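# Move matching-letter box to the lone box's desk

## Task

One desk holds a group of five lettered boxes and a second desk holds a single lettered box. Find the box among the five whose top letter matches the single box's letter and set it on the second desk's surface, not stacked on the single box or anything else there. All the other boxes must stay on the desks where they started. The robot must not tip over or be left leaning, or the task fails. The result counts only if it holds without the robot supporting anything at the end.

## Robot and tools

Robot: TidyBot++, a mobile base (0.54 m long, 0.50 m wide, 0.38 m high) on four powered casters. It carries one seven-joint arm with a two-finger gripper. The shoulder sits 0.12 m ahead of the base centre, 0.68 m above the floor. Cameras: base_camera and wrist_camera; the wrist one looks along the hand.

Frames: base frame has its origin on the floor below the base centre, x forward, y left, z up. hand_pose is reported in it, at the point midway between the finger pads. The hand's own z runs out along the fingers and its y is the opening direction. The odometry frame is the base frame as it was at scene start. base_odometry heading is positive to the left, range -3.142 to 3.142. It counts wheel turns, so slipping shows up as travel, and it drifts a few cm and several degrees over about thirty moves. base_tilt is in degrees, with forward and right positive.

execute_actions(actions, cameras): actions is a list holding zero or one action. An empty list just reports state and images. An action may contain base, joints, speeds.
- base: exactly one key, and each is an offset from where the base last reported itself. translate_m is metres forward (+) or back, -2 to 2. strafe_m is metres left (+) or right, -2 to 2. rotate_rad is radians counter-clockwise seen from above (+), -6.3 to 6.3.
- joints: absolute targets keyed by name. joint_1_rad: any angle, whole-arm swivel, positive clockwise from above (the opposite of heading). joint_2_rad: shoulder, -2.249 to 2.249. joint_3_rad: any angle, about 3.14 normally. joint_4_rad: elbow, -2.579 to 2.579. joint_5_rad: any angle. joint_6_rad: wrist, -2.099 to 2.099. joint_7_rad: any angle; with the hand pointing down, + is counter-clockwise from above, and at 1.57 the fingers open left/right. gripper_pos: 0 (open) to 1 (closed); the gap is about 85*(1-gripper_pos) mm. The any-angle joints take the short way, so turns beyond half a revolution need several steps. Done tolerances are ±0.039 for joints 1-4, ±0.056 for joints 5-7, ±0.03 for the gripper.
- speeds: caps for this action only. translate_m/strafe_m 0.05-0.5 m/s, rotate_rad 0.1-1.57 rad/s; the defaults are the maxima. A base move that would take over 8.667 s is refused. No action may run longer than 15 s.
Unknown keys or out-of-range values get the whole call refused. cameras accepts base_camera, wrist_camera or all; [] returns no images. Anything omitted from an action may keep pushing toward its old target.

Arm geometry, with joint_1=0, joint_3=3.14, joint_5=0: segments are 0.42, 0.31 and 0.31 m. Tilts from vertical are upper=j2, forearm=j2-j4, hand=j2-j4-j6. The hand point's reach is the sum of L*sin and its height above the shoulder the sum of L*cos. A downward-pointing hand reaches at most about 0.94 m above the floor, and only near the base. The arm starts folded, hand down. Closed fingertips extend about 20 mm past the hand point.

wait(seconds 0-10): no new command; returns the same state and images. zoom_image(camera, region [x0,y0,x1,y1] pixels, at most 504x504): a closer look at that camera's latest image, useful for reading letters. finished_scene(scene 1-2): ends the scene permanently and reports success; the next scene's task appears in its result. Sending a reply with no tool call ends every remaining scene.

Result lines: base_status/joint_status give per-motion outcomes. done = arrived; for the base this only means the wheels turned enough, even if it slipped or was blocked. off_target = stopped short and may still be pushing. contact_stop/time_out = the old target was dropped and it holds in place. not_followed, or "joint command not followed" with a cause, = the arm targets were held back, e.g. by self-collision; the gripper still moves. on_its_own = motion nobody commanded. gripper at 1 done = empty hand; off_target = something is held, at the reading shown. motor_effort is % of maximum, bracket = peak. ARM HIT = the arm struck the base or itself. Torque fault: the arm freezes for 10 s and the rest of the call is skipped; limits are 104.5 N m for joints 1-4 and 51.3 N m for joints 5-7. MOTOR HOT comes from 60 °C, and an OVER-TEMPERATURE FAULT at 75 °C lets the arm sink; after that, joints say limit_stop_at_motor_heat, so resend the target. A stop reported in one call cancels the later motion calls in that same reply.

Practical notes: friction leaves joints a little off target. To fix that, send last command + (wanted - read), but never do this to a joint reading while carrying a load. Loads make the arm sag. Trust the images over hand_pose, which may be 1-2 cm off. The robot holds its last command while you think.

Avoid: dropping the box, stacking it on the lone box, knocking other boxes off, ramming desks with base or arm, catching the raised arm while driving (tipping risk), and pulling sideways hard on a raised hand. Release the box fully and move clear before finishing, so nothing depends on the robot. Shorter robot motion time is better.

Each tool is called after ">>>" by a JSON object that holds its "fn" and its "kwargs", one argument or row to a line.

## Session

>>> {"fn": "execute_actions", "kwargs": {
  "actions": []
}}

Scene clock: 0.00 s.
base_odometry: x=+0.000 y=+0.000 heading=+0.000 (m, m, rad; odometry frame)
base_tilt: forward=-0.4 right=-0.2 (deg)
base_status: not commanded
joint_positions: joint_1_rad=-0.008 joint_2_rad=-0.376 joint_3_rad=+3.156 joint_4_rad=-2.560 joint_5_rad=-0.002 joint_6_rad=-0.838 joint_7_rad=+1.593 gripper_pos=+0.000
joint_status: not commanded
motor_effort: joint_1_rad=+0 joint_2_rad=-1 joint_3_rad=+0 joint_4_rad=+13 joint_5_rad=-1 joint_6_rad=+1 joint_7_rad=+0 (%)
hand_pose: x=+0.2591 y=+0.0016 z=+0.5833 quat_wxyz=(-0.003, +0.998, +0.008, +0.060) (m; base frame)
pictures: base_camera, wrist_camera
Images, in order (width x height): base_camera 644x364, wrist_camera 644x476.

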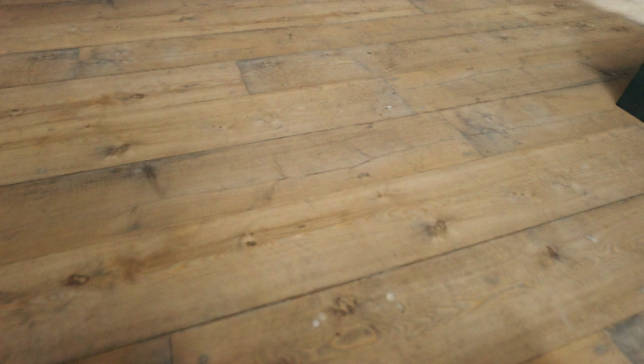

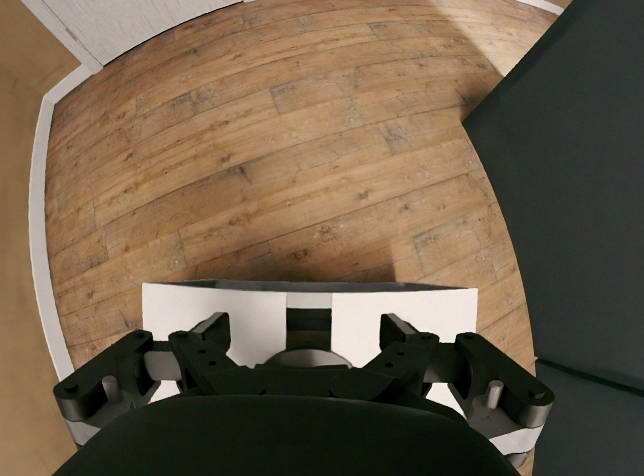

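>>> {"fn": "execute_actions", "kwargs": {
  "actions": [
    {"joints":{"joint_6_rad":0.2,"joint_1_rad":0}}
  ]
}}

Scene clock: 3.00 s.
base_odometry: x=+0.000 y=+0.000 heading=+0.000 (m, m, rad; odometry frame)
base_tilt: forward=-0.4 right=-0.2 (deg)
base_status: not commanded
joint_positions: joint_1_rad=-0.008 joint_2_rad=-0.376 joint_3_rad=+3.156 joint_4_rad=-2.560 joint_5_rad=-0.002 joint_6_rad=+0.196 joint_7_rad=+1.593 gripper_pos=+0.000
joint_status: all done
motor_effort: joint_1_rad=+0(0) joint_2_rad=-6(6) joint_3_rad=-1(1) joint_4_rad=+18(18) joint_5_rad=-1(1) joint_6_rad=+7(7) joint_7_rad=+0(1) (%)
hand_pose: x=+0.5064 y=-0.0013 z=+0.7662 quat_wxyz=(+0.005, +0.838, +0.005, +0.545) (m; base frame)
pictures: base_camera, wrist_camera
Images, in order (width x height): base_camera 644x364, wrist_camera 644x476.

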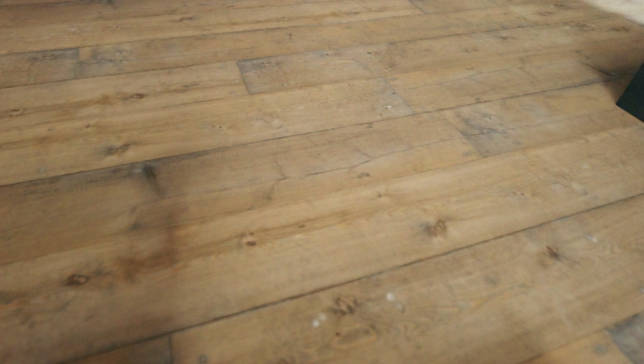

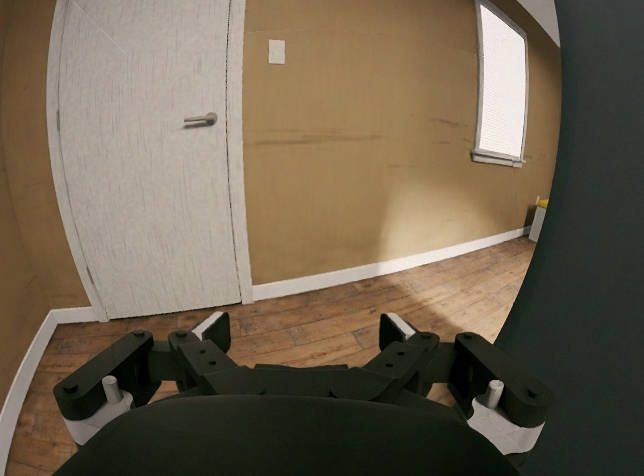

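>>> {"fn": "execute_actions", "kwargs": {
  "actions": [
    {"base":{"rotate_rad":3.45},"joints":{"joint_6_rad":-0.1}}
  ]
}}

Scene clock: 9.93 s.
base_odometry: x=+0.000 y=+0.000 heading=-2.833 (m, m, rad; odometry frame)
base_tilt: forward=-0.4 right=-0.2 (deg)
base_status: done
joint_positions: joint_1_rad=-0.008 joint_2_rad=-0.376 joint_3_rad=+3.156 joint_4_rad=-2.563 joint_5_rad=-0.002 joint_6_rad=-0.095 joint_7_rad=+1.593 gripper_pos=+0.000
joint_status: all done
motor_effort: joint_1_rad=+0(1) joint_2_rad=-5(6) joint_3_rad=-1(0) joint_4_rad=+17(19) joint_5_rad=-1(0) joint_6_rad=+6(7) joint_7_rad=-1(0) (%)
hand_pose: x=+0.4571 y=-0.0006 z=+0.6884 quat_wxyz=(+0.003, +0.909, +0.006, +0.417) (m; base frame)
pictures: base_camera, wrist_camera
Images, in order (width x height): base_camera 644x364, wrist_camera 644x476.

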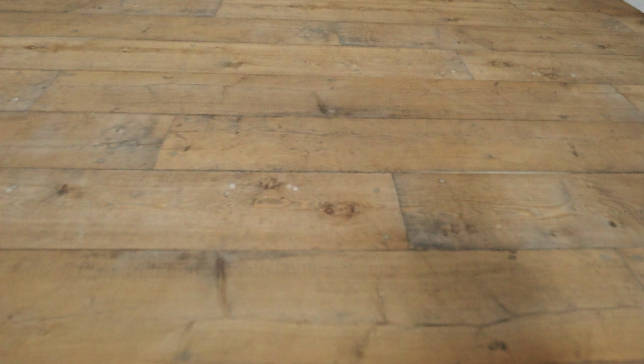

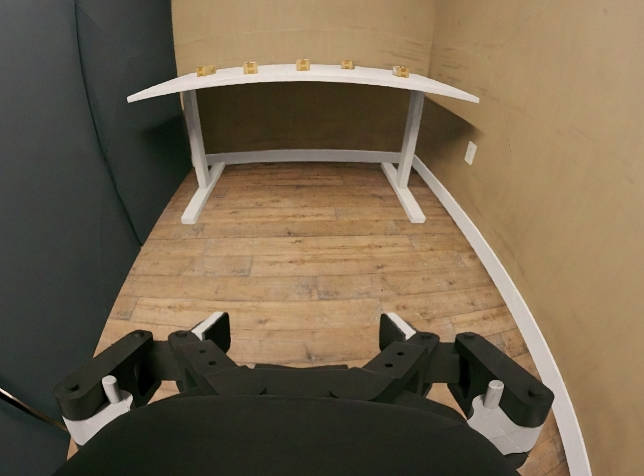

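>>> {"fn": "execute_actions", "kwargs": {
  "actions": [
    {"base":{"translate_m":-0.92},"joints":{"joint_4_rad":-2.4,"joint_6_rad":0.0}}
  ],
  "cameras": []
}}

>>> {"fn": "execute_actions", "kwargs": {
  "actions": [
    {"base":{"rotate_rad":1.56}}
  ]
}}

Scene clock: 18.90 s.
base_odometry: x=+0.876 y=+0.280 heading=-2.833 (m, m, rad; odometry frame)
base_tilt: forward=-0.4 right=-0.2 (deg)
base_status: done
joint_positions: joint_1_rad=-0.008 joint_2_rad=-0.376 joint_3_rad=+3.156 joint_4_rad=-2.409 joint_5_rad=-0.002 joint_6_rad=-0.018 joint_7_rad=+1.593 gripper_pos=+0.000
joint_status: all done
motor_effort: joint_1_rad=+0(0) joint_2_rad=-7(8) joint_3_rad=+0(1) joint_4_rad=+19(19) joint_5_rad=-1(0) joint_6_rad=+6(7) joint_7_rad=+0(0) (%)
hand_pose: x=+0.5222 y=-0.0015 z=+0.7894 quat_wxyz=(+0.005, +0.855, +0.005, +0.519) (m; base frame)
pictures: none
No camera images: the call's "cameras" was empty. Leave "cameras" out to get every camera's image.

Scene clock: 21.17 s.
base_odometry: x=+0.876 y=+0.280 heading=-1.273 (m, m, rad; odometry frame)
base_tilt: forward=-0.4 right=-0.2 (deg)
base_status: done
joint_positions: joint_1_rad=-0.008 joint_2_rad=-0.376 joint_3_rad=+3.156 joint_4_rad=-2.409 joint_5_rad=-0.002 joint_6_rad=-0.018 joint_7_rad=+1.593 gripper_pos=+0.000
joint_status: not commanded
motor_effort: joint_1_rad=+0(1) joint_2_rad=-6(7) joint_3_rad=-1(1) joint_4_rad=+19(19) joint_5_rad=+0(0) joint_6_rad=+7(7) joint_7_rad=+0(0) (%)
hand_pose: x=+0.5222 y=-0.0017 z=+0.7894 quat_wxyz=(+0.005, +0.855, +0.005, +0.519) (m; base frame)
pictures: base_camera, wrist_camera
Images, in order (width x height): base_camera 644x364, wrist_camera 644x476.

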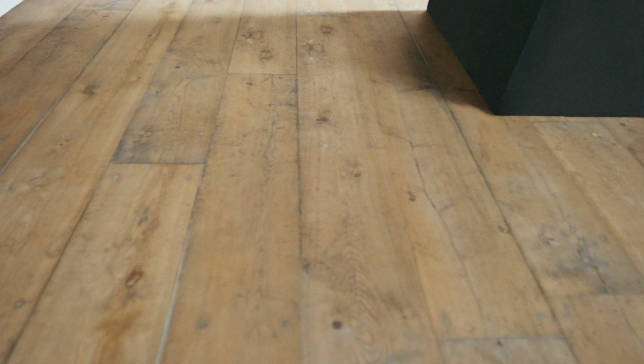

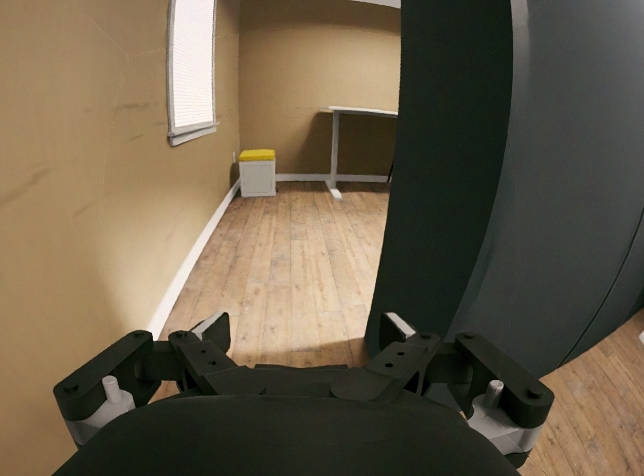

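>>> {"fn": "execute_actions", "kwargs": {
  "actions": [
    {"base":{"strafe_m":0.17}}
  ],
  "cameras": []
}}

>>> {"fn": "execute_actions", "kwargs": {
  "actions": [
    {"base":{"rotate_rad":0.025}}
  ],
  "cameras": []
}}

>>> {"fn": "execute_actions", "kwargs": {
  "actions": [
    {"base":{"translate_m":0.8}}
  ]
}}

Scene clock: 31.73 s.
base_odometry: x=+1.039 y=+0.330 heading=-1.272 (m, m, rad; odometry frame)
base_tilt: forward=-0.4 right=-0.2 (deg)
base_status: done
joint_positions: joint_1_rad=-0.008 joint_2_rad=-0.376 joint_3_rad=+3.156 joint_4_rad=-2.409 joint_5_rad=-0.002 joint_6_rad=-0.018 joint_7_rad=+1.593 gripper_pos=+0.000
joint_status: not commanded
motor_effort: joint_1_rad=+0(0) joint_2_rad=-7(7) joint_3_rad=+0(1) joint_4_rad=+19(19) joint_5_rad=+0(0) joint_6_rad=+6(7) joint_7_rad=+0(0) (%)
hand_pose: x=+0.5222 y=-0.0017 z=+0.7894 quat_wxyz=(+0.005, +0.855, +0.005, +0.519) (m; base frame)
pictures: none
No camera images: the call's "cameras" was empty. Leave "cameras" out to get every camera's image.

Scene clock: 32.27 s.
base_odometry: x=+1.039 y=+0.330 heading=-1.248 (m, m, rad; odometry frame)
base_tilt: forward=-0.4 right=-0.2 (deg)
base_status: done
joint_positions: joint_1_rad=-0.008 joint_2_rad=-0.376 joint_3_rad=+3.156 joint_4_rad=-2.409 joint_5_rad=-0.002 joint_6_rad=-0.018 joint_7_rad=+1.593 gripper_pos=+0.000
joint_status: not commanded
motor_effort: joint_1_rad=+0(1) joint_2_rad=-6(7) joint_3_rad=+0(1) joint_4_rad=+19(19) joint_5_rad=-1(1) joint_6_rad=+6(7) joint_7_rad=-1(1) (%)
hand_pose: x=+0.5222 y=-0.0017 z=+0.7894 quat_wxyz=(+0.005, +0.855, +0.005, +0.519) (m; base frame)
pictures: none
No camera images: the call's "cameras" was empty. Leave "cameras" out to get every camera's image.

Scene clock: 35.23 s.
base_odometry: x=+1.294 y=-0.429 heading=-1.247 (m, m, rad; odometry frame)
base_tilt: forward=-0.4 right=-0.2 (deg)
base_status: done
joint_positions: joint_1_rad=-0.008 joint_2_rad=-0.376 joint_3_rad=+3.156 joint_4_rad=-2.409 joint_5_rad=-0.002 joint_6_rad=-0.017 joint_7_rad=+1.593 gripper_pos=+0.000
joint_status: not commanded
motor_effort: joint_1_rad=+0(0) joint_2_rad=-7(9) joint_3_rad=+0(0) joint_4_rad=+19(20) joint_5_rad=+0(0) joint_6_rad=+6(8) joint_7_rad=+0(0) (%)
hand_pose: x=+0.5222 y=-0.0017 z=+0.7894 quat_wxyz=(+0.005, +0.855, +0.005, +0.519) (m; base frame)
pictures: base_camera, wrist_camera
Images, in order (width x height): base_camera 644x364, wrist_camera 644x476.

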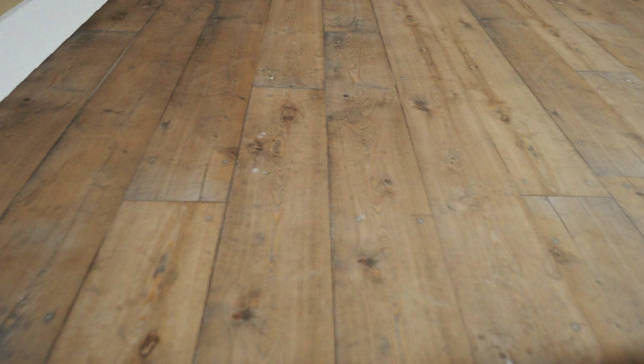

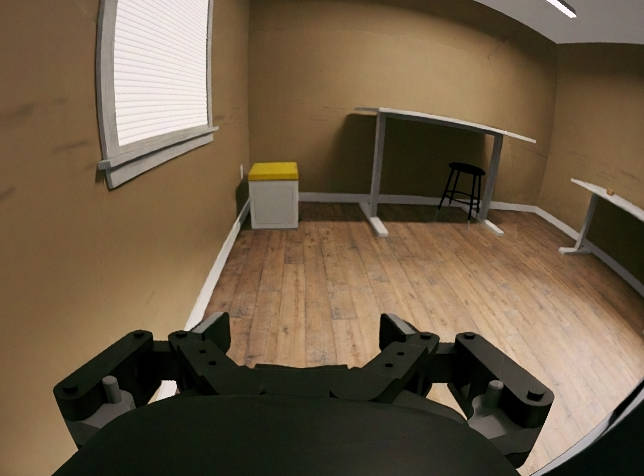

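>>> {"fn": "execute_actions", "kwargs": {
  "actions": [
    {"base":{"translate_m":1.0},"joints":{"joint_2_rad":0,"joint_4_rad":-1.1,"joint_6_rad":-1.0}}
  ],
  "cameras": []
}}

>>> {"fn": "execute_actions", "kwargs": {
  "actions": [
    {"base":{"rotate_rad":-1.1}}
  ]
}}

Scene clock: 42.27 s.
base_odometry: x=+1.612 y=-1.377 heading=-1.247 (m, m, rad; odometry frame)
base_tilt: forward=-0.4 right=-0.2 (deg)
base_status: done
joint_positions: joint_1_rad=-0.008 joint_2_rad=-0.001 joint_3_rad=+3.156 joint_4_rad=-1.121 joint_5_rad=-0.002 joint_6_rad=-0.976 joint_7_rad=+1.593 gripper_pos=+0.000
joint_status: all done
motor_effort: joint_1_rad=+0(0) joint_2_rad=-21(23) joint_3_rad=-1(0) joint_4_rad=+19(20) joint_5_rad=-1(0) joint_6_rad=+7(8) joint_7_rad=+0(0) (%)
hand_pose: x=+0.6711 y=-0.0021 z=+1.0832 quat_wxyz=(+0.006, +0.867, +0.007, +0.499) (m; base frame)
pictures: none
No camera images: the call's "cameras" was empty. Leave "cameras" out to get every camera's image.

Scene clock: 44.23 s.
base_odometry: x=+1.612 y=-1.377 heading=-2.347 (m, m, rad; odometry frame)
base_tilt: forward=-0.4 right=-0.2 (deg)
base_status: done
joint_positions: joint_1_rad=+0.003 joint_2_rad=+0.000 joint_3_rad=+3.160 joint_4_rad=-1.121 joint_5_rad=-0.002 joint_6_rad=-0.976 joint_7_rad=+1.593 gripper_pos=+0.000
joint_status: not commanded
motor_effort: joint_1_rad=+1(3) joint_2_rad=-20(23) joint_3_rad=-1(2) joint_4_rad=+19(19) joint_5_rad=+0(1) joint_6_rad=+7(7) joint_7_rad=+0(1) (%)
hand_pose: x=+0.6713 y=-0.0099 z=+1.0828 quat_wxyz=(+0.010, +0.867, +0.000, +0.499) (m; base frame)
pictures: base_camera, wrist_camera
Images, in order (width x height): base_camera 644x364, wrist_camera 644x476.

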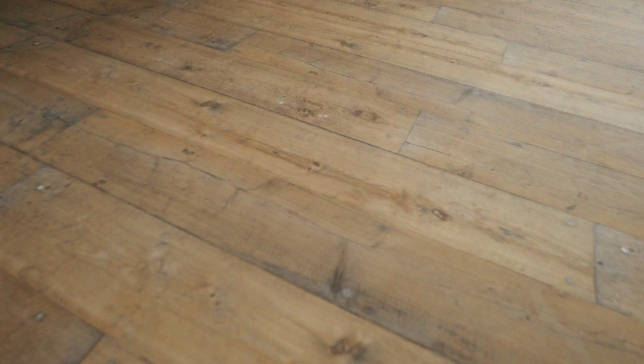

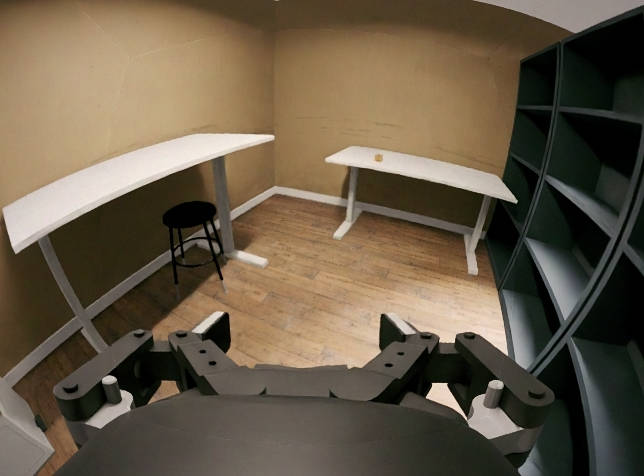

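>>> {"fn": "execute_actions", "kwargs": {
  "actions": [
    {"base":{"rotate_rad":-0.471}}
  ],
  "cameras": []
}}

>>> {"fn": "execute_actions", "kwargs": {
  "actions": [
    {"base":{"strafe_m":0.25}}
  ],
  "cameras": []
}}

>>> {"fn": "execute_actions", "kwargs": {
  "actions": [
    {"base":{"translate_m":0.9}}
  ]
}}

Scene clock: 51.20 s.
base_odometry: x=+1.612 y=-1.377 heading=-2.818 (m, m, rad; odometry frame)
base_tilt: forward=-0.4 right=-0.2 (deg)
base_status: done
joint_positions: joint_1_rad=+0.006 joint_2_rad=+0.000 joint_3_rad=+3.161 joint_4_rad=-1.121 joint_5_rad=-0.002 joint_6_rad=-0.976 joint_7_rad=+1.593 gripper_pos=+0.000
joint_status: not commanded
motor_effort: joint_1_rad=+0(2) joint_2_rad=-20(22) joint_3_rad=-1(3) joint_4_rad=+19(19) joint_5_rad=-1(2) joint_6_rad=+7(7) joint_7_rad=-1(1) (%)
hand_pose: x=+0.6713 y=-0.0118 z=+1.0828 quat_wxyz=(+0.011, +0.867, -0.001, +0.499) (m; base frame)
pictures: none
No camera images: the call's "cameras" was empty. Leave "cameras" out to get every camera's image.

Scene clock: 52.97 s.
base_odometry: x=+1.691 y=-1.614 heading=-2.818 (m, m, rad; odometry frame)
base_tilt: forward=-0.4 right=-0.2 (deg)
base_status: done
joint_positions: joint_1_rad=+0.001 joint_2_rad=+0.000 joint_3_rad=+3.159 joint_4_rad=-1.121 joint_5_rad=-0.002 joint_6_rad=-0.976 joint_7_rad=+1.593 gripper_pos=+0.000
joint_status: not commanded
motor_effort: joint_1_rad=+1(2) joint_2_rad=-21(21) joint_3_rad=+0(3) joint_4_rad=+19(19) joint_5_rad=+0(1) joint_6_rad=+7(7) joint_7_rad=-1(0) (%)
hand_pose: x=+0.6714 y=-0.0084 z=+1.0828 quat_wxyz=(+0.009, +0.867, +0.002, +0.499) (m; base frame)
pictures: none
No camera images: the call's "cameras" was empty. Leave "cameras" out to get every camera's image.

Scene clock: 56.13 s.
base_odometry: x=+0.838 y=-1.901 heading=-2.818 (m, m, rad; odometry frame)
base_tilt: forward=-0.4 right=-0.2 (deg)
base_status: done
joint_positions: joint_1_rad=+0.001 joint_2_rad=+0.003 joint_3_rad=+3.159 joint_4_rad=-1.120 joint_5_rad=-0.002 joint_6_rad=-0.979 joint_7_rad=+1.593 gripper_pos=+0.000
joint_status: not commanded
motor_effort: joint_1_rad=+0(1) joint_2_rad=-21(24) joint_3_rad=-1(2) joint_4_rad=+19(20) joint_5_rad=-1(0) joint_6_rad=+7(7) joint_7_rad=+0(0) (%)
hand_pose: x=+0.6720 y=-0.0084 z=+1.0813 quat_wxyz=(+0.009, +0.868, +0.002, +0.497) (m; base frame)
pictures: base_camera, wrist_camera
Images, in order (width x height): base_camera 644x364, wrist_camera 644x476.

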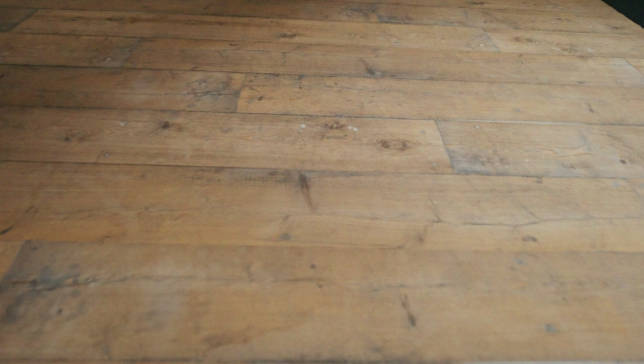

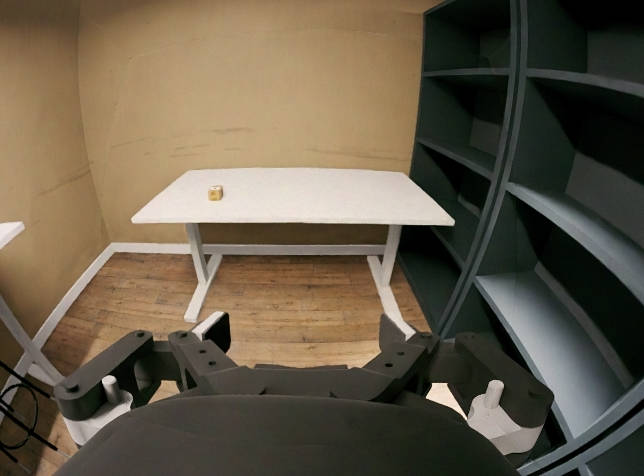

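>>> {"fn": "execute_actions", "kwargs": {
  "actions": [
    {"base":{"translate_m":0.6},"joints":{"joint_1_rad":-0.3,"joint_6_rad":-1.15}}
  ]
}}

Scene clock: 61.97 s.
base_odometry: x=+0.269 y=-2.092 heading=-2.818 (m, m, rad; odometry frame)
base_tilt: forward=-0.4 right=-0.2 (deg)
base_status: done
joint_positions: joint_1_rad=-0.292 joint_2_rad=+0.000 joint_3_rad=+3.159 joint_4_rad=-1.119 joint_5_rad=-0.002 joint_6_rad=-1.128 joint_7_rad=+1.593 gripper_pos=+0.000
joint_status: all done
motor_effort: joint_1_rad=+0(1) joint_2_rad=-21(23) joint_3_rad=-1(2) joint_4_rad=+19(19) joint_5_rad=-1(1) joint_6_rad=+6(7) joint_7_rad=+0(1) (%)
hand_pose: x=+0.6247 y=+0.1446 z=+1.0448 quat_wxyz=(-0.055, +0.892, +0.134, +0.429) (m; base frame)
pictures: base_camera, wrist_camera
Images, in order (width x height): base_camera 644x364, wrist_camera 644x476.

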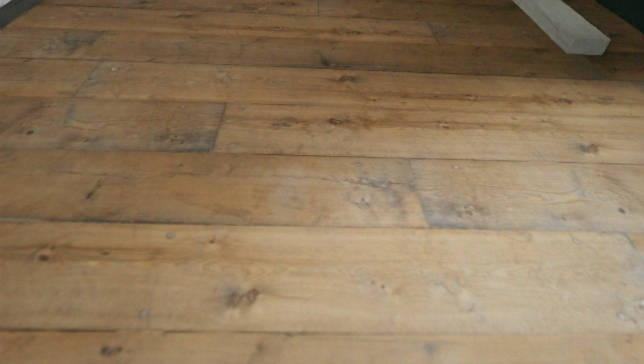

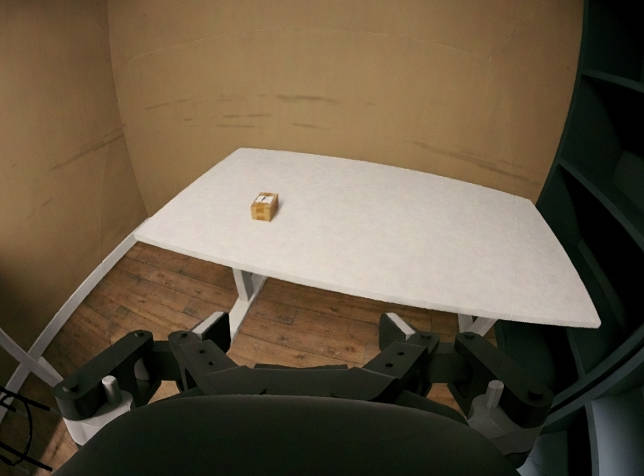

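>>> {"fn": "zoom_image", "kwargs": {
  "camera": "wrist_camera",
  "region": [230, 180, 300, 230]
}}

Region (230, 180, 300, 230) of wrist_camera's 644x476 image, scaled by 7.200; it fills the top 360 rows of this view, and the rest is white.

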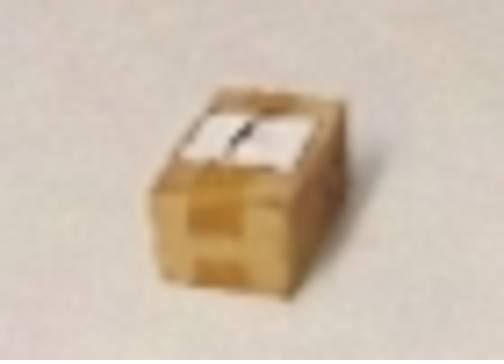

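>>> {"fn": "execute_actions", "kwargs": {
  "actions": [
    {"base":{"translate_m":0.35},"joints":{"joint_1_rad":-0.45,"joint_2_rad":0.15,"joint_4_rad":-0.9,"joint_6_rad":-1.4}}
  ]
}}

>>> {"fn": "zoom_image", "kwargs": {
  "camera": "wrist_camera",
  "region": [150, 80, 450, 300]
}}

Scene clock: 69.40 s.
base_odometry: x=-0.063 y=-2.203 heading=-2.818 (m, m, rad; odometry frame)
base_tilt: forward=-0.4 right=-0.2 (deg)
base_status: done
joint_positions: joint_1_rad=-0.444 joint_2_rad=+0.153 joint_3_rad=+3.159 joint_4_rad=-0.923 joint_5_rad=-0.002 joint_6_rad=-1.378 joint_7_rad=+1.593 gripper_pos=+0.000
joint_status: all done
motor_effort: joint_1_rad=+1(1) joint_2_rad=-25(28) joint_3_rad=-1(0) joint_4_rad=+17(19) joint_5_rad=-1(0) joint_6_rad=+5(7) joint_7_rad=+0(1) (%)
hand_pose: x=+0.6082 y=+0.2255 z=+1.0060 quat_wxyz=(-0.067, +0.918, +0.210, +0.330) (m; base frame)
pictures: base_camera, wrist_camera
Images, in order (width x height): base_camera 644x364, wrist_camera 644x476.

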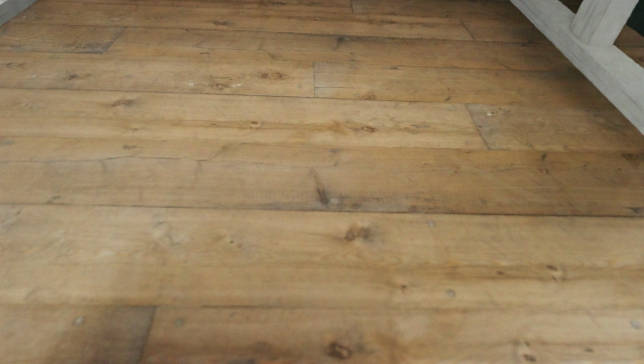

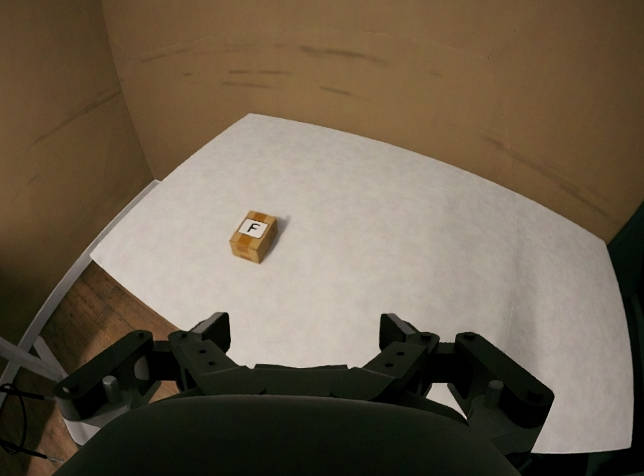

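Region (150, 80, 450, 300) of wrist_camera's 644x476 image, scaled by 1.680; it fills the top 370 rows of this view, and the rest is white.

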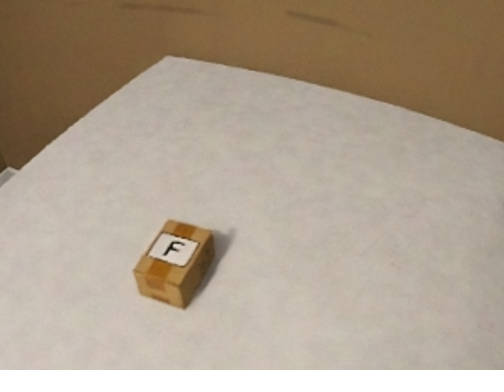

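>>> {"fn": "execute_actions", "kwargs": {
  "actions": [
    {"base":{"translate_m":-1.85},"joints":{"joint_1_rad":0,"joint_2_rad":-0.35,"joint_4_rad":-2.4,"joint_6_rad":0.0}}
  ],
  "cameras": []
}}

>>> {"fn": "execute_actions", "kwargs": {
  "actions": [
    {"base":{"rotate_rad":-1.571}}
  ]
}}

Scene clock: 82.27 s.
base_odometry: x=+1.691 y=-1.614 heading=-2.818 (m, m, rad; odometry frame)
base_tilt: forward=-0.4 right=-0.2 (deg)
base_status: done
joint_positions: joint_1_rad=-0.014 joint_2_rad=-0.343 joint_3_rad=+3.159 joint_4_rad=-2.381 joint_5_rad=-0.002 joint_6_rad=-0.024 joint_7_rad=+1.593 gripper_pos=+0.000
joint_status: all done
motor_effort: joint_1_rad=+0(1) joint_2_rad=-8(30) joint_3_rad=-1(0) joint_4_rad=+19(20) joint_5_rad=-1(1) joint_6_rad=+7(7) joint_7_rad=-1(0) (%)
hand_pose: x=+0.5329 y=-0.0002 z=+0.7898 quat_wxyz=(+0.003, +0.858, +0.006, +0.514) (m; base frame)
pictures: none
No camera images: the call's "cameras" was empty. Leave "cameras" out to get every camera's image.

Scene clock: 84.57 s.
base_odometry: x=+1.691 y=-1.614 heading=+1.895 (m, m, rad; odometry frame)
base_tilt: forward=-0.4 right=-0.2 (deg)
base_status: done
joint_positions: joint_1_rad=-0.007 joint_2_rad=-0.343 joint_3_rad=+3.159 joint_4_rad=-2.381 joint_5_rad=-0.002 joint_6_rad=-0.023 joint_7_rad=+1.593 gripper_pos=+0.000
joint_status: not commanded
motor_effort: joint_1_rad=+0(1) joint_2_rad=-7(9) joint_3_rad=-1(1) joint_4_rad=+19(19) joint_5_rad=+0(1) joint_6_rad=+7(7) joint_7_rad=+0(1) (%)
hand_pose: x=+0.5331 y=-0.0030 z=+0.7901 quat_wxyz=(+0.005, +0.857, +0.004, +0.514) (m; base frame)
pictures: base_camera, wrist_camera
Images, in order (width x height): base_camera 644x364, wrist_camera 644x476.

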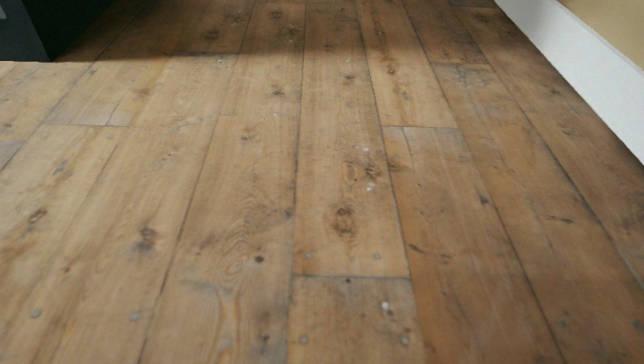

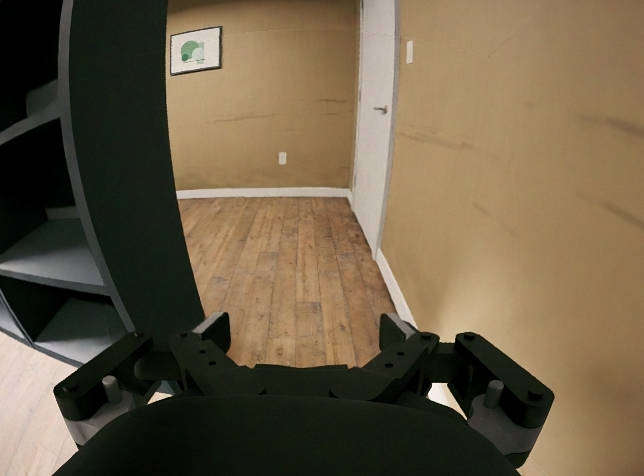

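>>> {"fn": "execute_actions", "kwargs": {
  "actions": [
    {"base":{"translate_m":2.0}}
  ],
  "cameras": []
}}

>>> {"fn": "execute_actions", "kwargs": {
  "actions": [
    {"base":{"rotate_rad":1.571}}
  ]
}}

Scene clock: 92.70 s.
base_odometry: x=+1.056 y=+0.282 heading=+1.894 (m, m, rad; odometry frame)
base_tilt: forward=-0.4 right=-0.2 (deg)
base_status: done
joint_positions: joint_1_rad=-0.007 joint_2_rad=-0.345 joint_3_rad=+3.159 joint_4_rad=-2.381 joint_5_rad=-0.002 joint_6_rad=-0.022 joint_7_rad=+1.593 gripper_pos=+0.000
joint_status: not commanded
motor_effort: joint_1_rad=+0(0) joint_2_rad=-8(10) joint_3_rad=+0(0) joint_4_rad=+19(19) joint_5_rad=-1(0) joint_6_rad=+7(8) joint_7_rad=+0(1) (%)
hand_pose: x=+0.5329 y=-0.0030 z=+0.7910 quat_wxyz=(+0.005, +0.857, +0.004, +0.516) (m; base frame)
pictures: none
No camera images: the call's "cameras" was empty. Leave "cameras" out to get every camera's image.

Scene clock: 95.00 s.
base_odometry: x=+1.056 y=+0.282 heading=-2.818 (m, m, rad; odometry frame)
base_tilt: forward=-0.4 right=-0.2 (deg)
base_status: done
joint_positions: joint_1_rad=-0.007 joint_2_rad=-0.345 joint_3_rad=+3.159 joint_4_rad=-2.381 joint_5_rad=-0.002 joint_6_rad=-0.022 joint_7_rad=+1.593 gripper_pos=+0.000
joint_status: not commanded
motor_effort: joint_1_rad=+0(1) joint_2_rad=-8(8) joint_3_rad=+0(1) joint_4_rad=+19(19) joint_5_rad=+0(0) joint_6_rad=+7(7) joint_7_rad=+0(0) (%)
hand_pose: x=+0.5329 y=-0.0031 z=+0.7910 quat_wxyz=(+0.005, +0.857, +0.003, +0.516) (m; base frame)
pictures: base_camera, wrist_camera
Images, in order (width x height): base_camera 644x364, wrist_camera 644x476.

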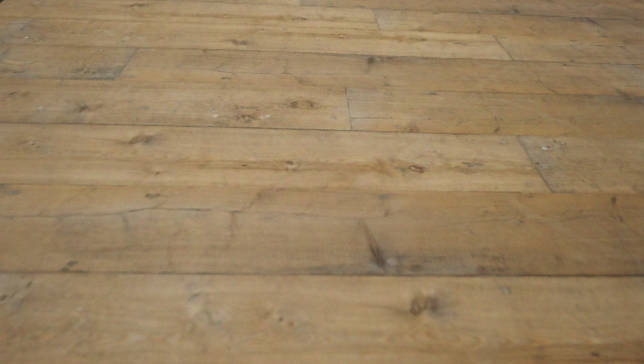

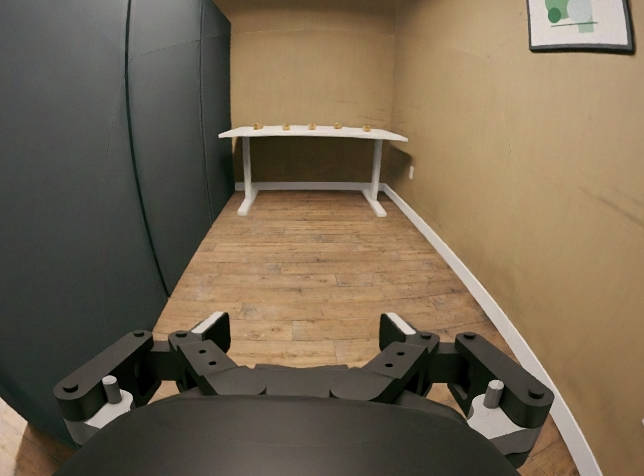

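>>> {"fn": "execute_actions", "kwargs": {
  "actions": [
    {"base":{"translate_m":1.6},"joints":{"joint_2_rad":0.0,"joint_4_rad":-1.0,"joint_6_rad":-1.25}}
  ]
}}

Scene clock: 101.90 s.
base_odometry: x=-0.461 y=-0.228 heading=-2.818 (m, m, rad; odometry frame)
base_tilt: forward=-0.4 right=-0.2 (deg)
base_status: done
joint_positions: joint_1_rad=-0.007 joint_2_rad=+0.000 joint_3_rad=+3.159 joint_4_rad=-1.021 joint_5_rad=-0.002 joint_6_rad=-1.227 joint_7_rad=+1.593 gripper_pos=+0.000
joint_status: all done
motor_effort: joint_1_rad=+0(0) joint_2_rad=-20(22) joint_3_rad=-1(0) joint_4_rad=+18(21) joint_5_rad=+0(1) joint_6_rad=+6(7) joint_7_rad=+0(1) (%)
hand_pose: x=+0.6297 y=-0.0033 z=+1.0720 quat_wxyz=(+0.006, +0.902, +0.006, +0.432) (m; base frame)
pictures: base_camera, wrist_camera
Images, in order (width x height): base_camera 644x364, wrist_camera 644x476.

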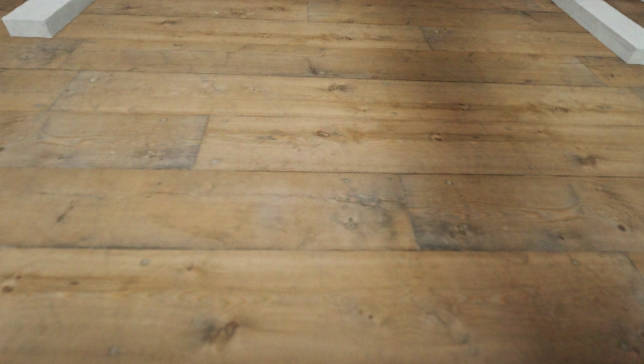

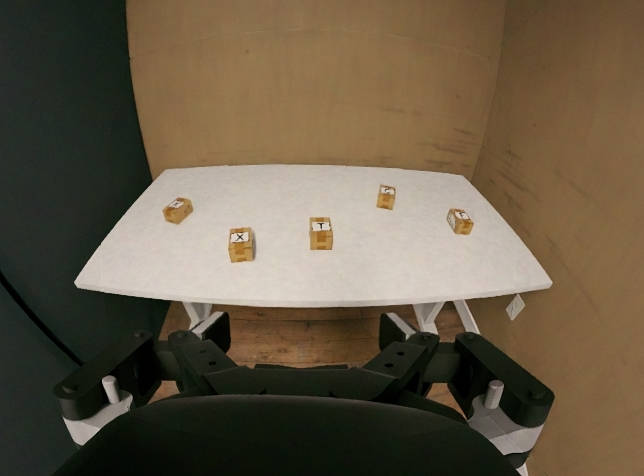

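>>> {"fn": "execute_actions", "kwargs": {
  "actions": [
    {"base":{"translate_m":0.3},"joints":{"joint_6_rad":-1.45}}
  ]
}}

>>> {"fn": "zoom_image", "kwargs": {
  "camera": "wrist_camera",
  "region": [60, 90, 564, 330]
}}

Scene clock: 105.73 s.
base_odometry: x=-0.745 y=-0.323 heading=-2.817 (m, m, rad; odometry frame)
base_tilt: forward=-0.4 right=-0.2 (deg)
base_status: done
joint_positions: joint_1_rad=-0.007 joint_2_rad=+0.007 joint_3_rad=+3.159 joint_4_rad=-1.016 joint_5_rad=-0.002 joint_6_rad=-1.446 joint_7_rad=+1.593 gripper_pos=+0.000
joint_status: all done
motor_effort: joint_1_rad=+0(0) joint_2_rad=-18(22) joint_3_rad=-1(1) joint_4_rad=+16(18) joint_5_rad=+0(1) joint_6_rad=+5(6) joint_7_rad=-1(0) (%)
hand_pose: x=+0.5842 y=-0.0027 z=+1.0227 quat_wxyz=(+0.004, +0.944, +0.006, +0.330) (m; base frame)
pictures: base_camera, wrist_camera
Images, in order (width x height): base_camera 644x364, wrist_camera 644x476.

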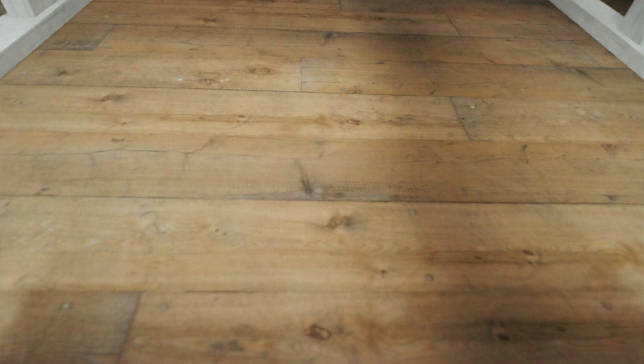

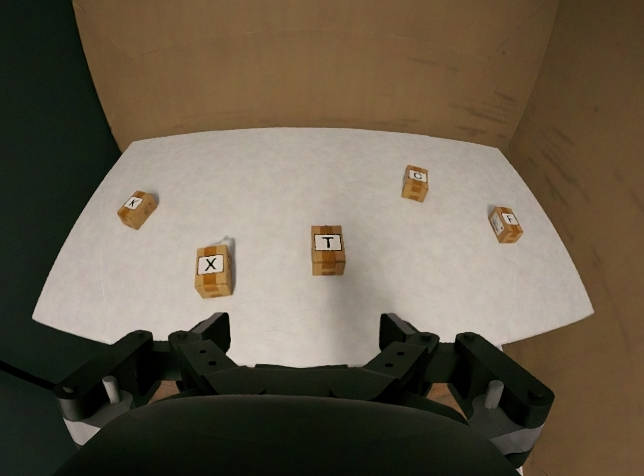

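Region (60, 90, 564, 330) of wrist_camera's 644x476 image, scaled by 1.000; it fills the top 240 rows of this view, and the rest is white.

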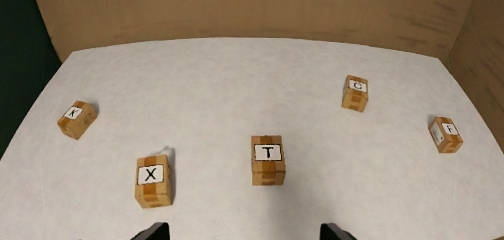

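>>> {"fn": "zoom_image", "kwargs": {
  "camera": "wrist_camera",
  "region": [390, 155, 540, 255]
}}

>>> {"fn": "zoom_image", "kwargs": {
  "camera": "wrist_camera",
  "region": [100, 175, 250, 305]
}}

Region (390, 155, 540, 255) of wrist_camera's 644x476 image, scaled by 3.360.

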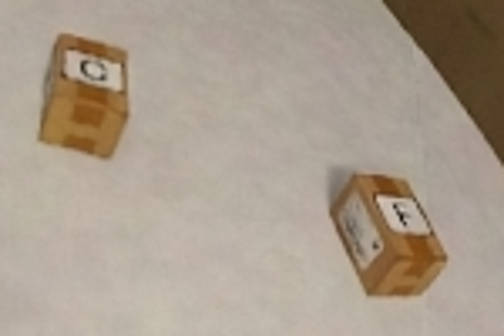

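Region (100, 175, 250, 305) of wrist_camera's 644x476 image, scaled by 3.360; it fills the top 437 rows of this view, and the rest is white.

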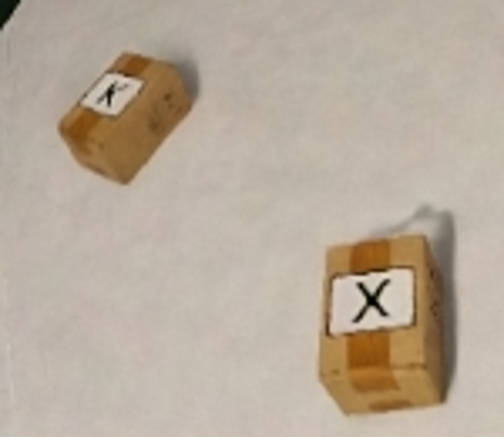

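>>> {"fn": "execute_actions", "kwargs": {
  "actions": [
    {"base":{"strafe_m":-0.25},"joints":{"joint_1_rad":0.2}}
  ]
}}

Scene clock: 115.57 s.
base_odometry: x=-0.825 y=-0.086 heading=-2.817 (m, m, rad; odometry frame)
base_tilt: forward=-0.4 right=-0.2 (deg)
base_status: done
joint_positions: joint_1_rad=+0.197 joint_2_rad=+0.007 joint_3_rad=+3.159 joint_4_rad=-1.016 joint_5_rad=-0.002 joint_6_rad=-1.446 joint_7_rad=+1.593 gripper_pos=+0.000
joint_status: all done
motor_effort: joint_1_rad=+0(3) joint_2_rad=-19(20) joint_3_rad=-1(3) joint_4_rad=+17(18) joint_5_rad=-1(1) joint_6_rad=+4(5) joint_7_rad=-1(1) (%)
hand_pose: x=+0.5740 y=-0.0970 z=+1.0227 quat_wxyz=(+0.038, +0.940, -0.090, +0.328) (m; base frame)
pictures: base_camera, wrist_camera
Images, in order (width x height): base_camera 644x364, wrist_camera 644x476.

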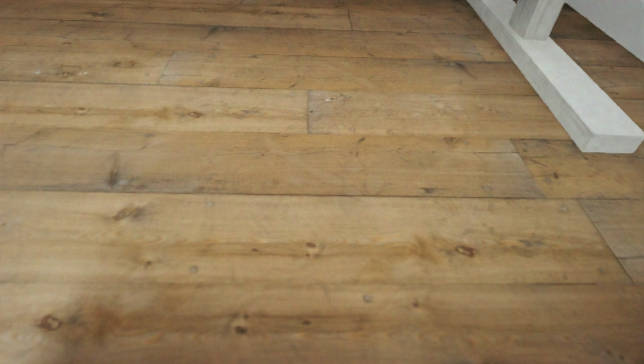

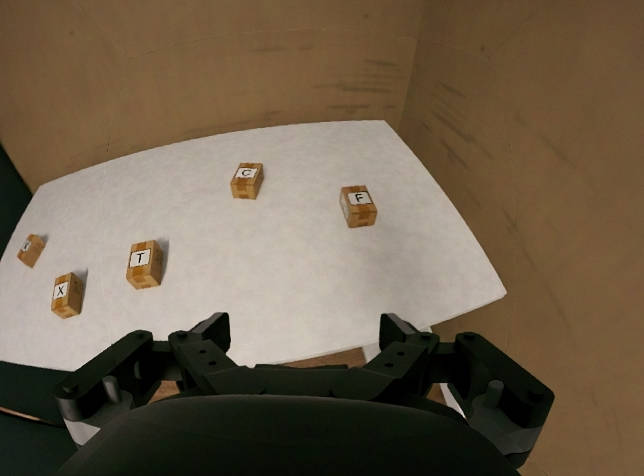

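>>> {"fn": "execute_actions", "kwargs": {
  "actions": [
    {"base":{"strafe_m":-0.07}}
  ],
  "cameras": []
}}

>>> {"fn": "execute_actions", "kwargs": {
  "actions": [
    {"base":{"translate_m":0.2},"joints":{"joint_1_rad":0.26,"joint_6_rad":-1.6}}
  ]
}}

Scene clock: 124.67 s.
base_odometry: x=-0.848 y=-0.020 heading=-2.817 (m, m, rad; odometry frame)
base_tilt: forward=-0.4 right=-0.1 (deg)
base_status: done
joint_positions: joint_1_rad=+0.200 joint_2_rad=+0.007 joint_3_rad=+3.159 joint_4_rad=-1.016 joint_5_rad=-0.002 joint_6_rad=-1.446 joint_7_rad=+1.593 gripper_pos=+0.000
joint_status: not commanded
motor_effort: joint_1_rad=+0(2) joint_2_rad=-19(20) joint_3_rad=-1(3) joint_4_rad=+17(17) joint_5_rad=+0(1) joint_6_rad=+4(5) joint_7_rad=+0(0) (%)
hand_pose: x=+0.5738 y=-0.0980 z=+1.0227 quat_wxyz=(+0.038, +0.940, -0.091, +0.328) (m; base frame)
pictures: none
No camera images: the call's "cameras" was empty. Leave "cameras" out to get every camera's image.

Scene clock: 126.30 s.
base_odometry: x=-1.037 y=-0.083 heading=-2.817 (m, m, rad; odometry frame)
base_tilt: forward=-0.4 right=-0.2 (deg)
base_status: done
joint_positions: joint_1_rad=+0.255 joint_2_rad=+0.008 joint_3_rad=+3.159 joint_4_rad=-1.016 joint_5_rad=-0.002 joint_6_rad=-1.586 joint_7_rad=+1.593 gripper_pos=+0.000
joint_status: all done
motor_effort: joint_1_rad=+0(2) joint_2_rad=-18(22) joint_3_rad=-1(2) joint_4_rad=+16(18) joint_5_rad=+0(2) joint_6_rad=+4(5) joint_7_rad=-1(0) (%)
hand_pose: x=+0.5337 y=-0.1137 z=+0.9977 quat_wxyz=(+0.038, +0.957, -0.120, +0.260) (m; base frame)
pictures: base_camera, wrist_camera
Images, in order (width x height): base_camera 644x364, wrist_camera 644x476.

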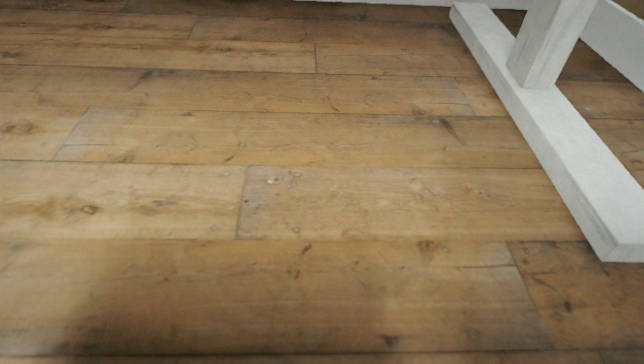

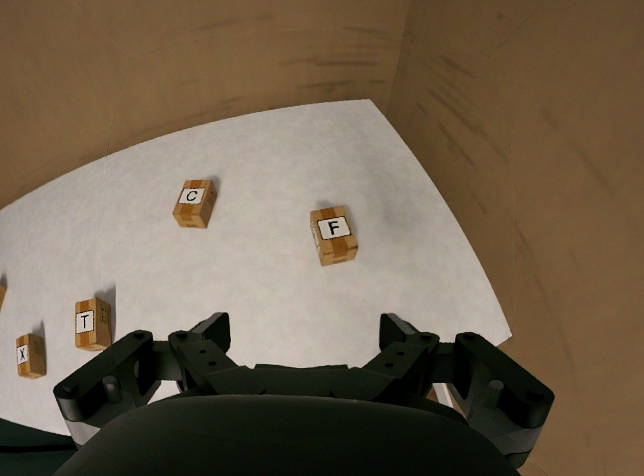

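>>> {"fn": "execute_actions", "kwargs": {
  "actions": [
    {"joints":{"joint_1_rad":0.305,"joint_2_rad":0.43,"joint_4_rad":-0.92,"joint_6_rad":-1.27,"joint_7_rad":1.83}}
  ]
}}

Scene clock: 132.80 s.
base_odometry: x=-1.037 y=-0.083 heading=-2.817 (m, m, rad; odometry frame)
base_tilt: forward=-0.4 right=-0.2 (deg)
base_status: not commanded
joint_positions: joint_1_rad=+0.291 joint_2_rad=+0.436 joint_3_rad=+3.159 joint_4_rad=-0.943 joint_5_rad=-0.002 joint_6_rad=-1.294 joint_7_rad=+1.793 gripper_pos=+0.000
joint_status: all done
motor_effort: joint_1_rad=+0(0) joint_2_rad=-36(40) joint_3_rad=-1(1) joint_4_rad=+18(20) joint_5_rad=+0(1) joint_6_rad=+3(4) joint_7_rad=-1(0) (%)
hand_pose: x=+0.7179 y=-0.1862 z=+0.8454 quat_wxyz=(+0.063, +0.972, -0.040, +0.224) (m; base frame)
pictures: base_camera, wrist_camera
Images, in order (width x height): base_camera 644x364, wrist_camera 644x476.

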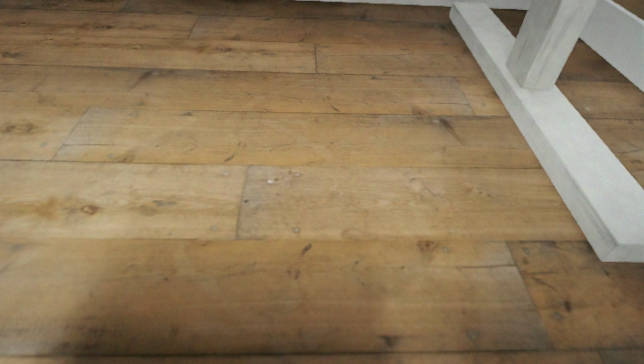

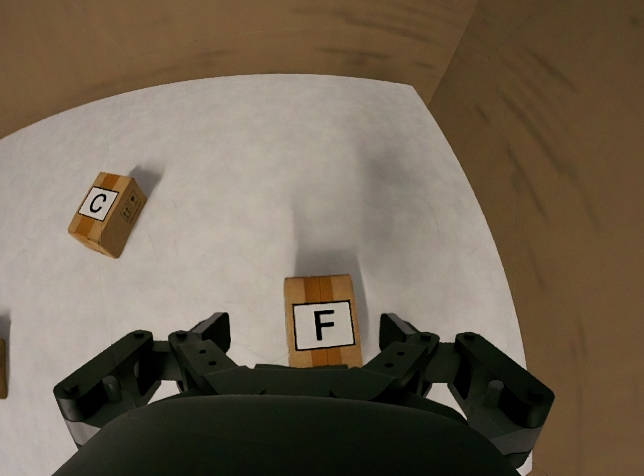

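>>> {"fn": "execute_actions", "kwargs": {
  "actions": [
    {"joints":{"joint_1_rad":0.322,"joint_2_rad":0.46,"joint_4_rad":-1.05,"joint_6_rad":-1.16,"joint_7_rad":1.87}}
  ]
}}

Scene clock: 140.30 s.
base_odometry: x=-1.037 y=-0.083 heading=-2.817 (m, m, rad; odometry frame)
base_tilt: forward=-0.4 right=-0.2 (deg)
base_status: not commanded
joint_positions: joint_1_rad=+0.309 joint_2_rad=+0.454 joint_3_rad=+3.159 joint_4_rad=-1.033 joint_5_rad=-0.002 joint_6_rad=-1.185 joint_7_rad=+1.832 gripper_pos=+0.000
joint_status: all done
motor_effort: joint_1_rad=+0(1) joint_2_rad=-37(38) joint_3_rad=-1(1) joint_4_rad=+18(20) joint_5_rad=+0(0) joint_6_rad=+3(4) joint_7_rad=-1(0) (%)
hand_pose: x=+0.7255 y=-0.2011 z=+0.8087 quat_wxyz=(+0.070, +0.972, -0.030, +0.222) (m; base frame)
pictures: base_camera, wrist_camera
Images, in order (width x height): base_camera 644x364, wrist_camera 644x476.

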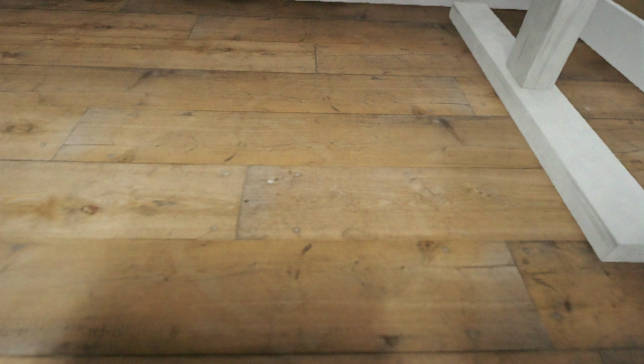

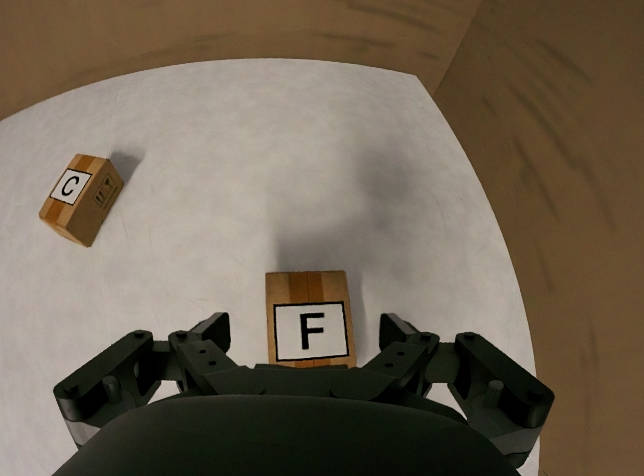

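>>> {"fn": "execute_actions", "kwargs": {
  "actions": [
    {"joints":{"joint_2_rad":0.505,"joint_4_rad":-1.15,"joint_6_rad":-1.005}}
  ]
}}

Scene clock: 144.90 s.
base_odometry: x=-1.037 y=-0.083 heading=-2.817 (m, m, rad; odometry frame)
base_tilt: forward=-0.4 right=-0.2 (deg)
base_status: not commanded
joint_positions: joint_1_rad=+0.309 joint_2_rad=+0.503 joint_3_rad=+3.159 joint_4_rad=-1.132 joint_5_rad=-0.002 joint_6_rad=-1.027 joint_7_rad=+1.832 gripper_pos=+0.000
joint_status: all done
motor_effort: joint_1_rad=+0(0) joint_2_rad=-38(41) joint_3_rad=-1(1) joint_4_rad=+18(19) joint_5_rad=+0(1) joint_6_rad=+4(4) joint_7_rad=+0(0) (%)
hand_pose: x=+0.7458 y=-0.2081 z=+0.7540 quat_wxyz=(+0.071, +0.971, -0.030, +0.226) (m; base frame)
pictures: base_camera, wrist_camera
Images, in order (width x height): base_camera 644x364, wrist_camera 644x476.

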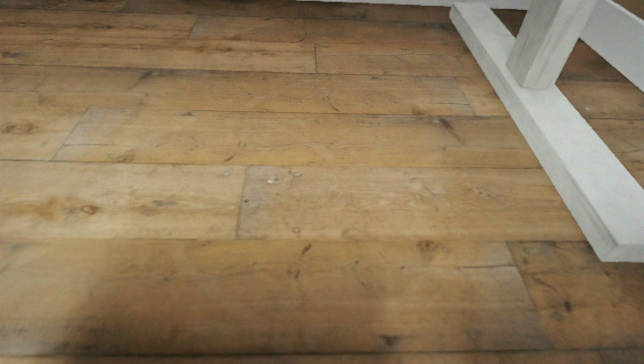

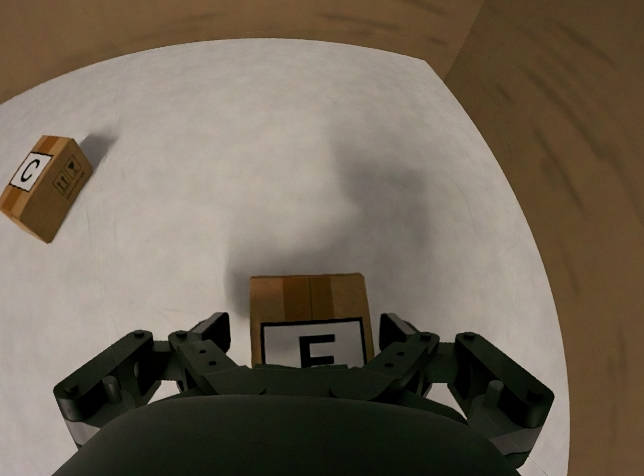

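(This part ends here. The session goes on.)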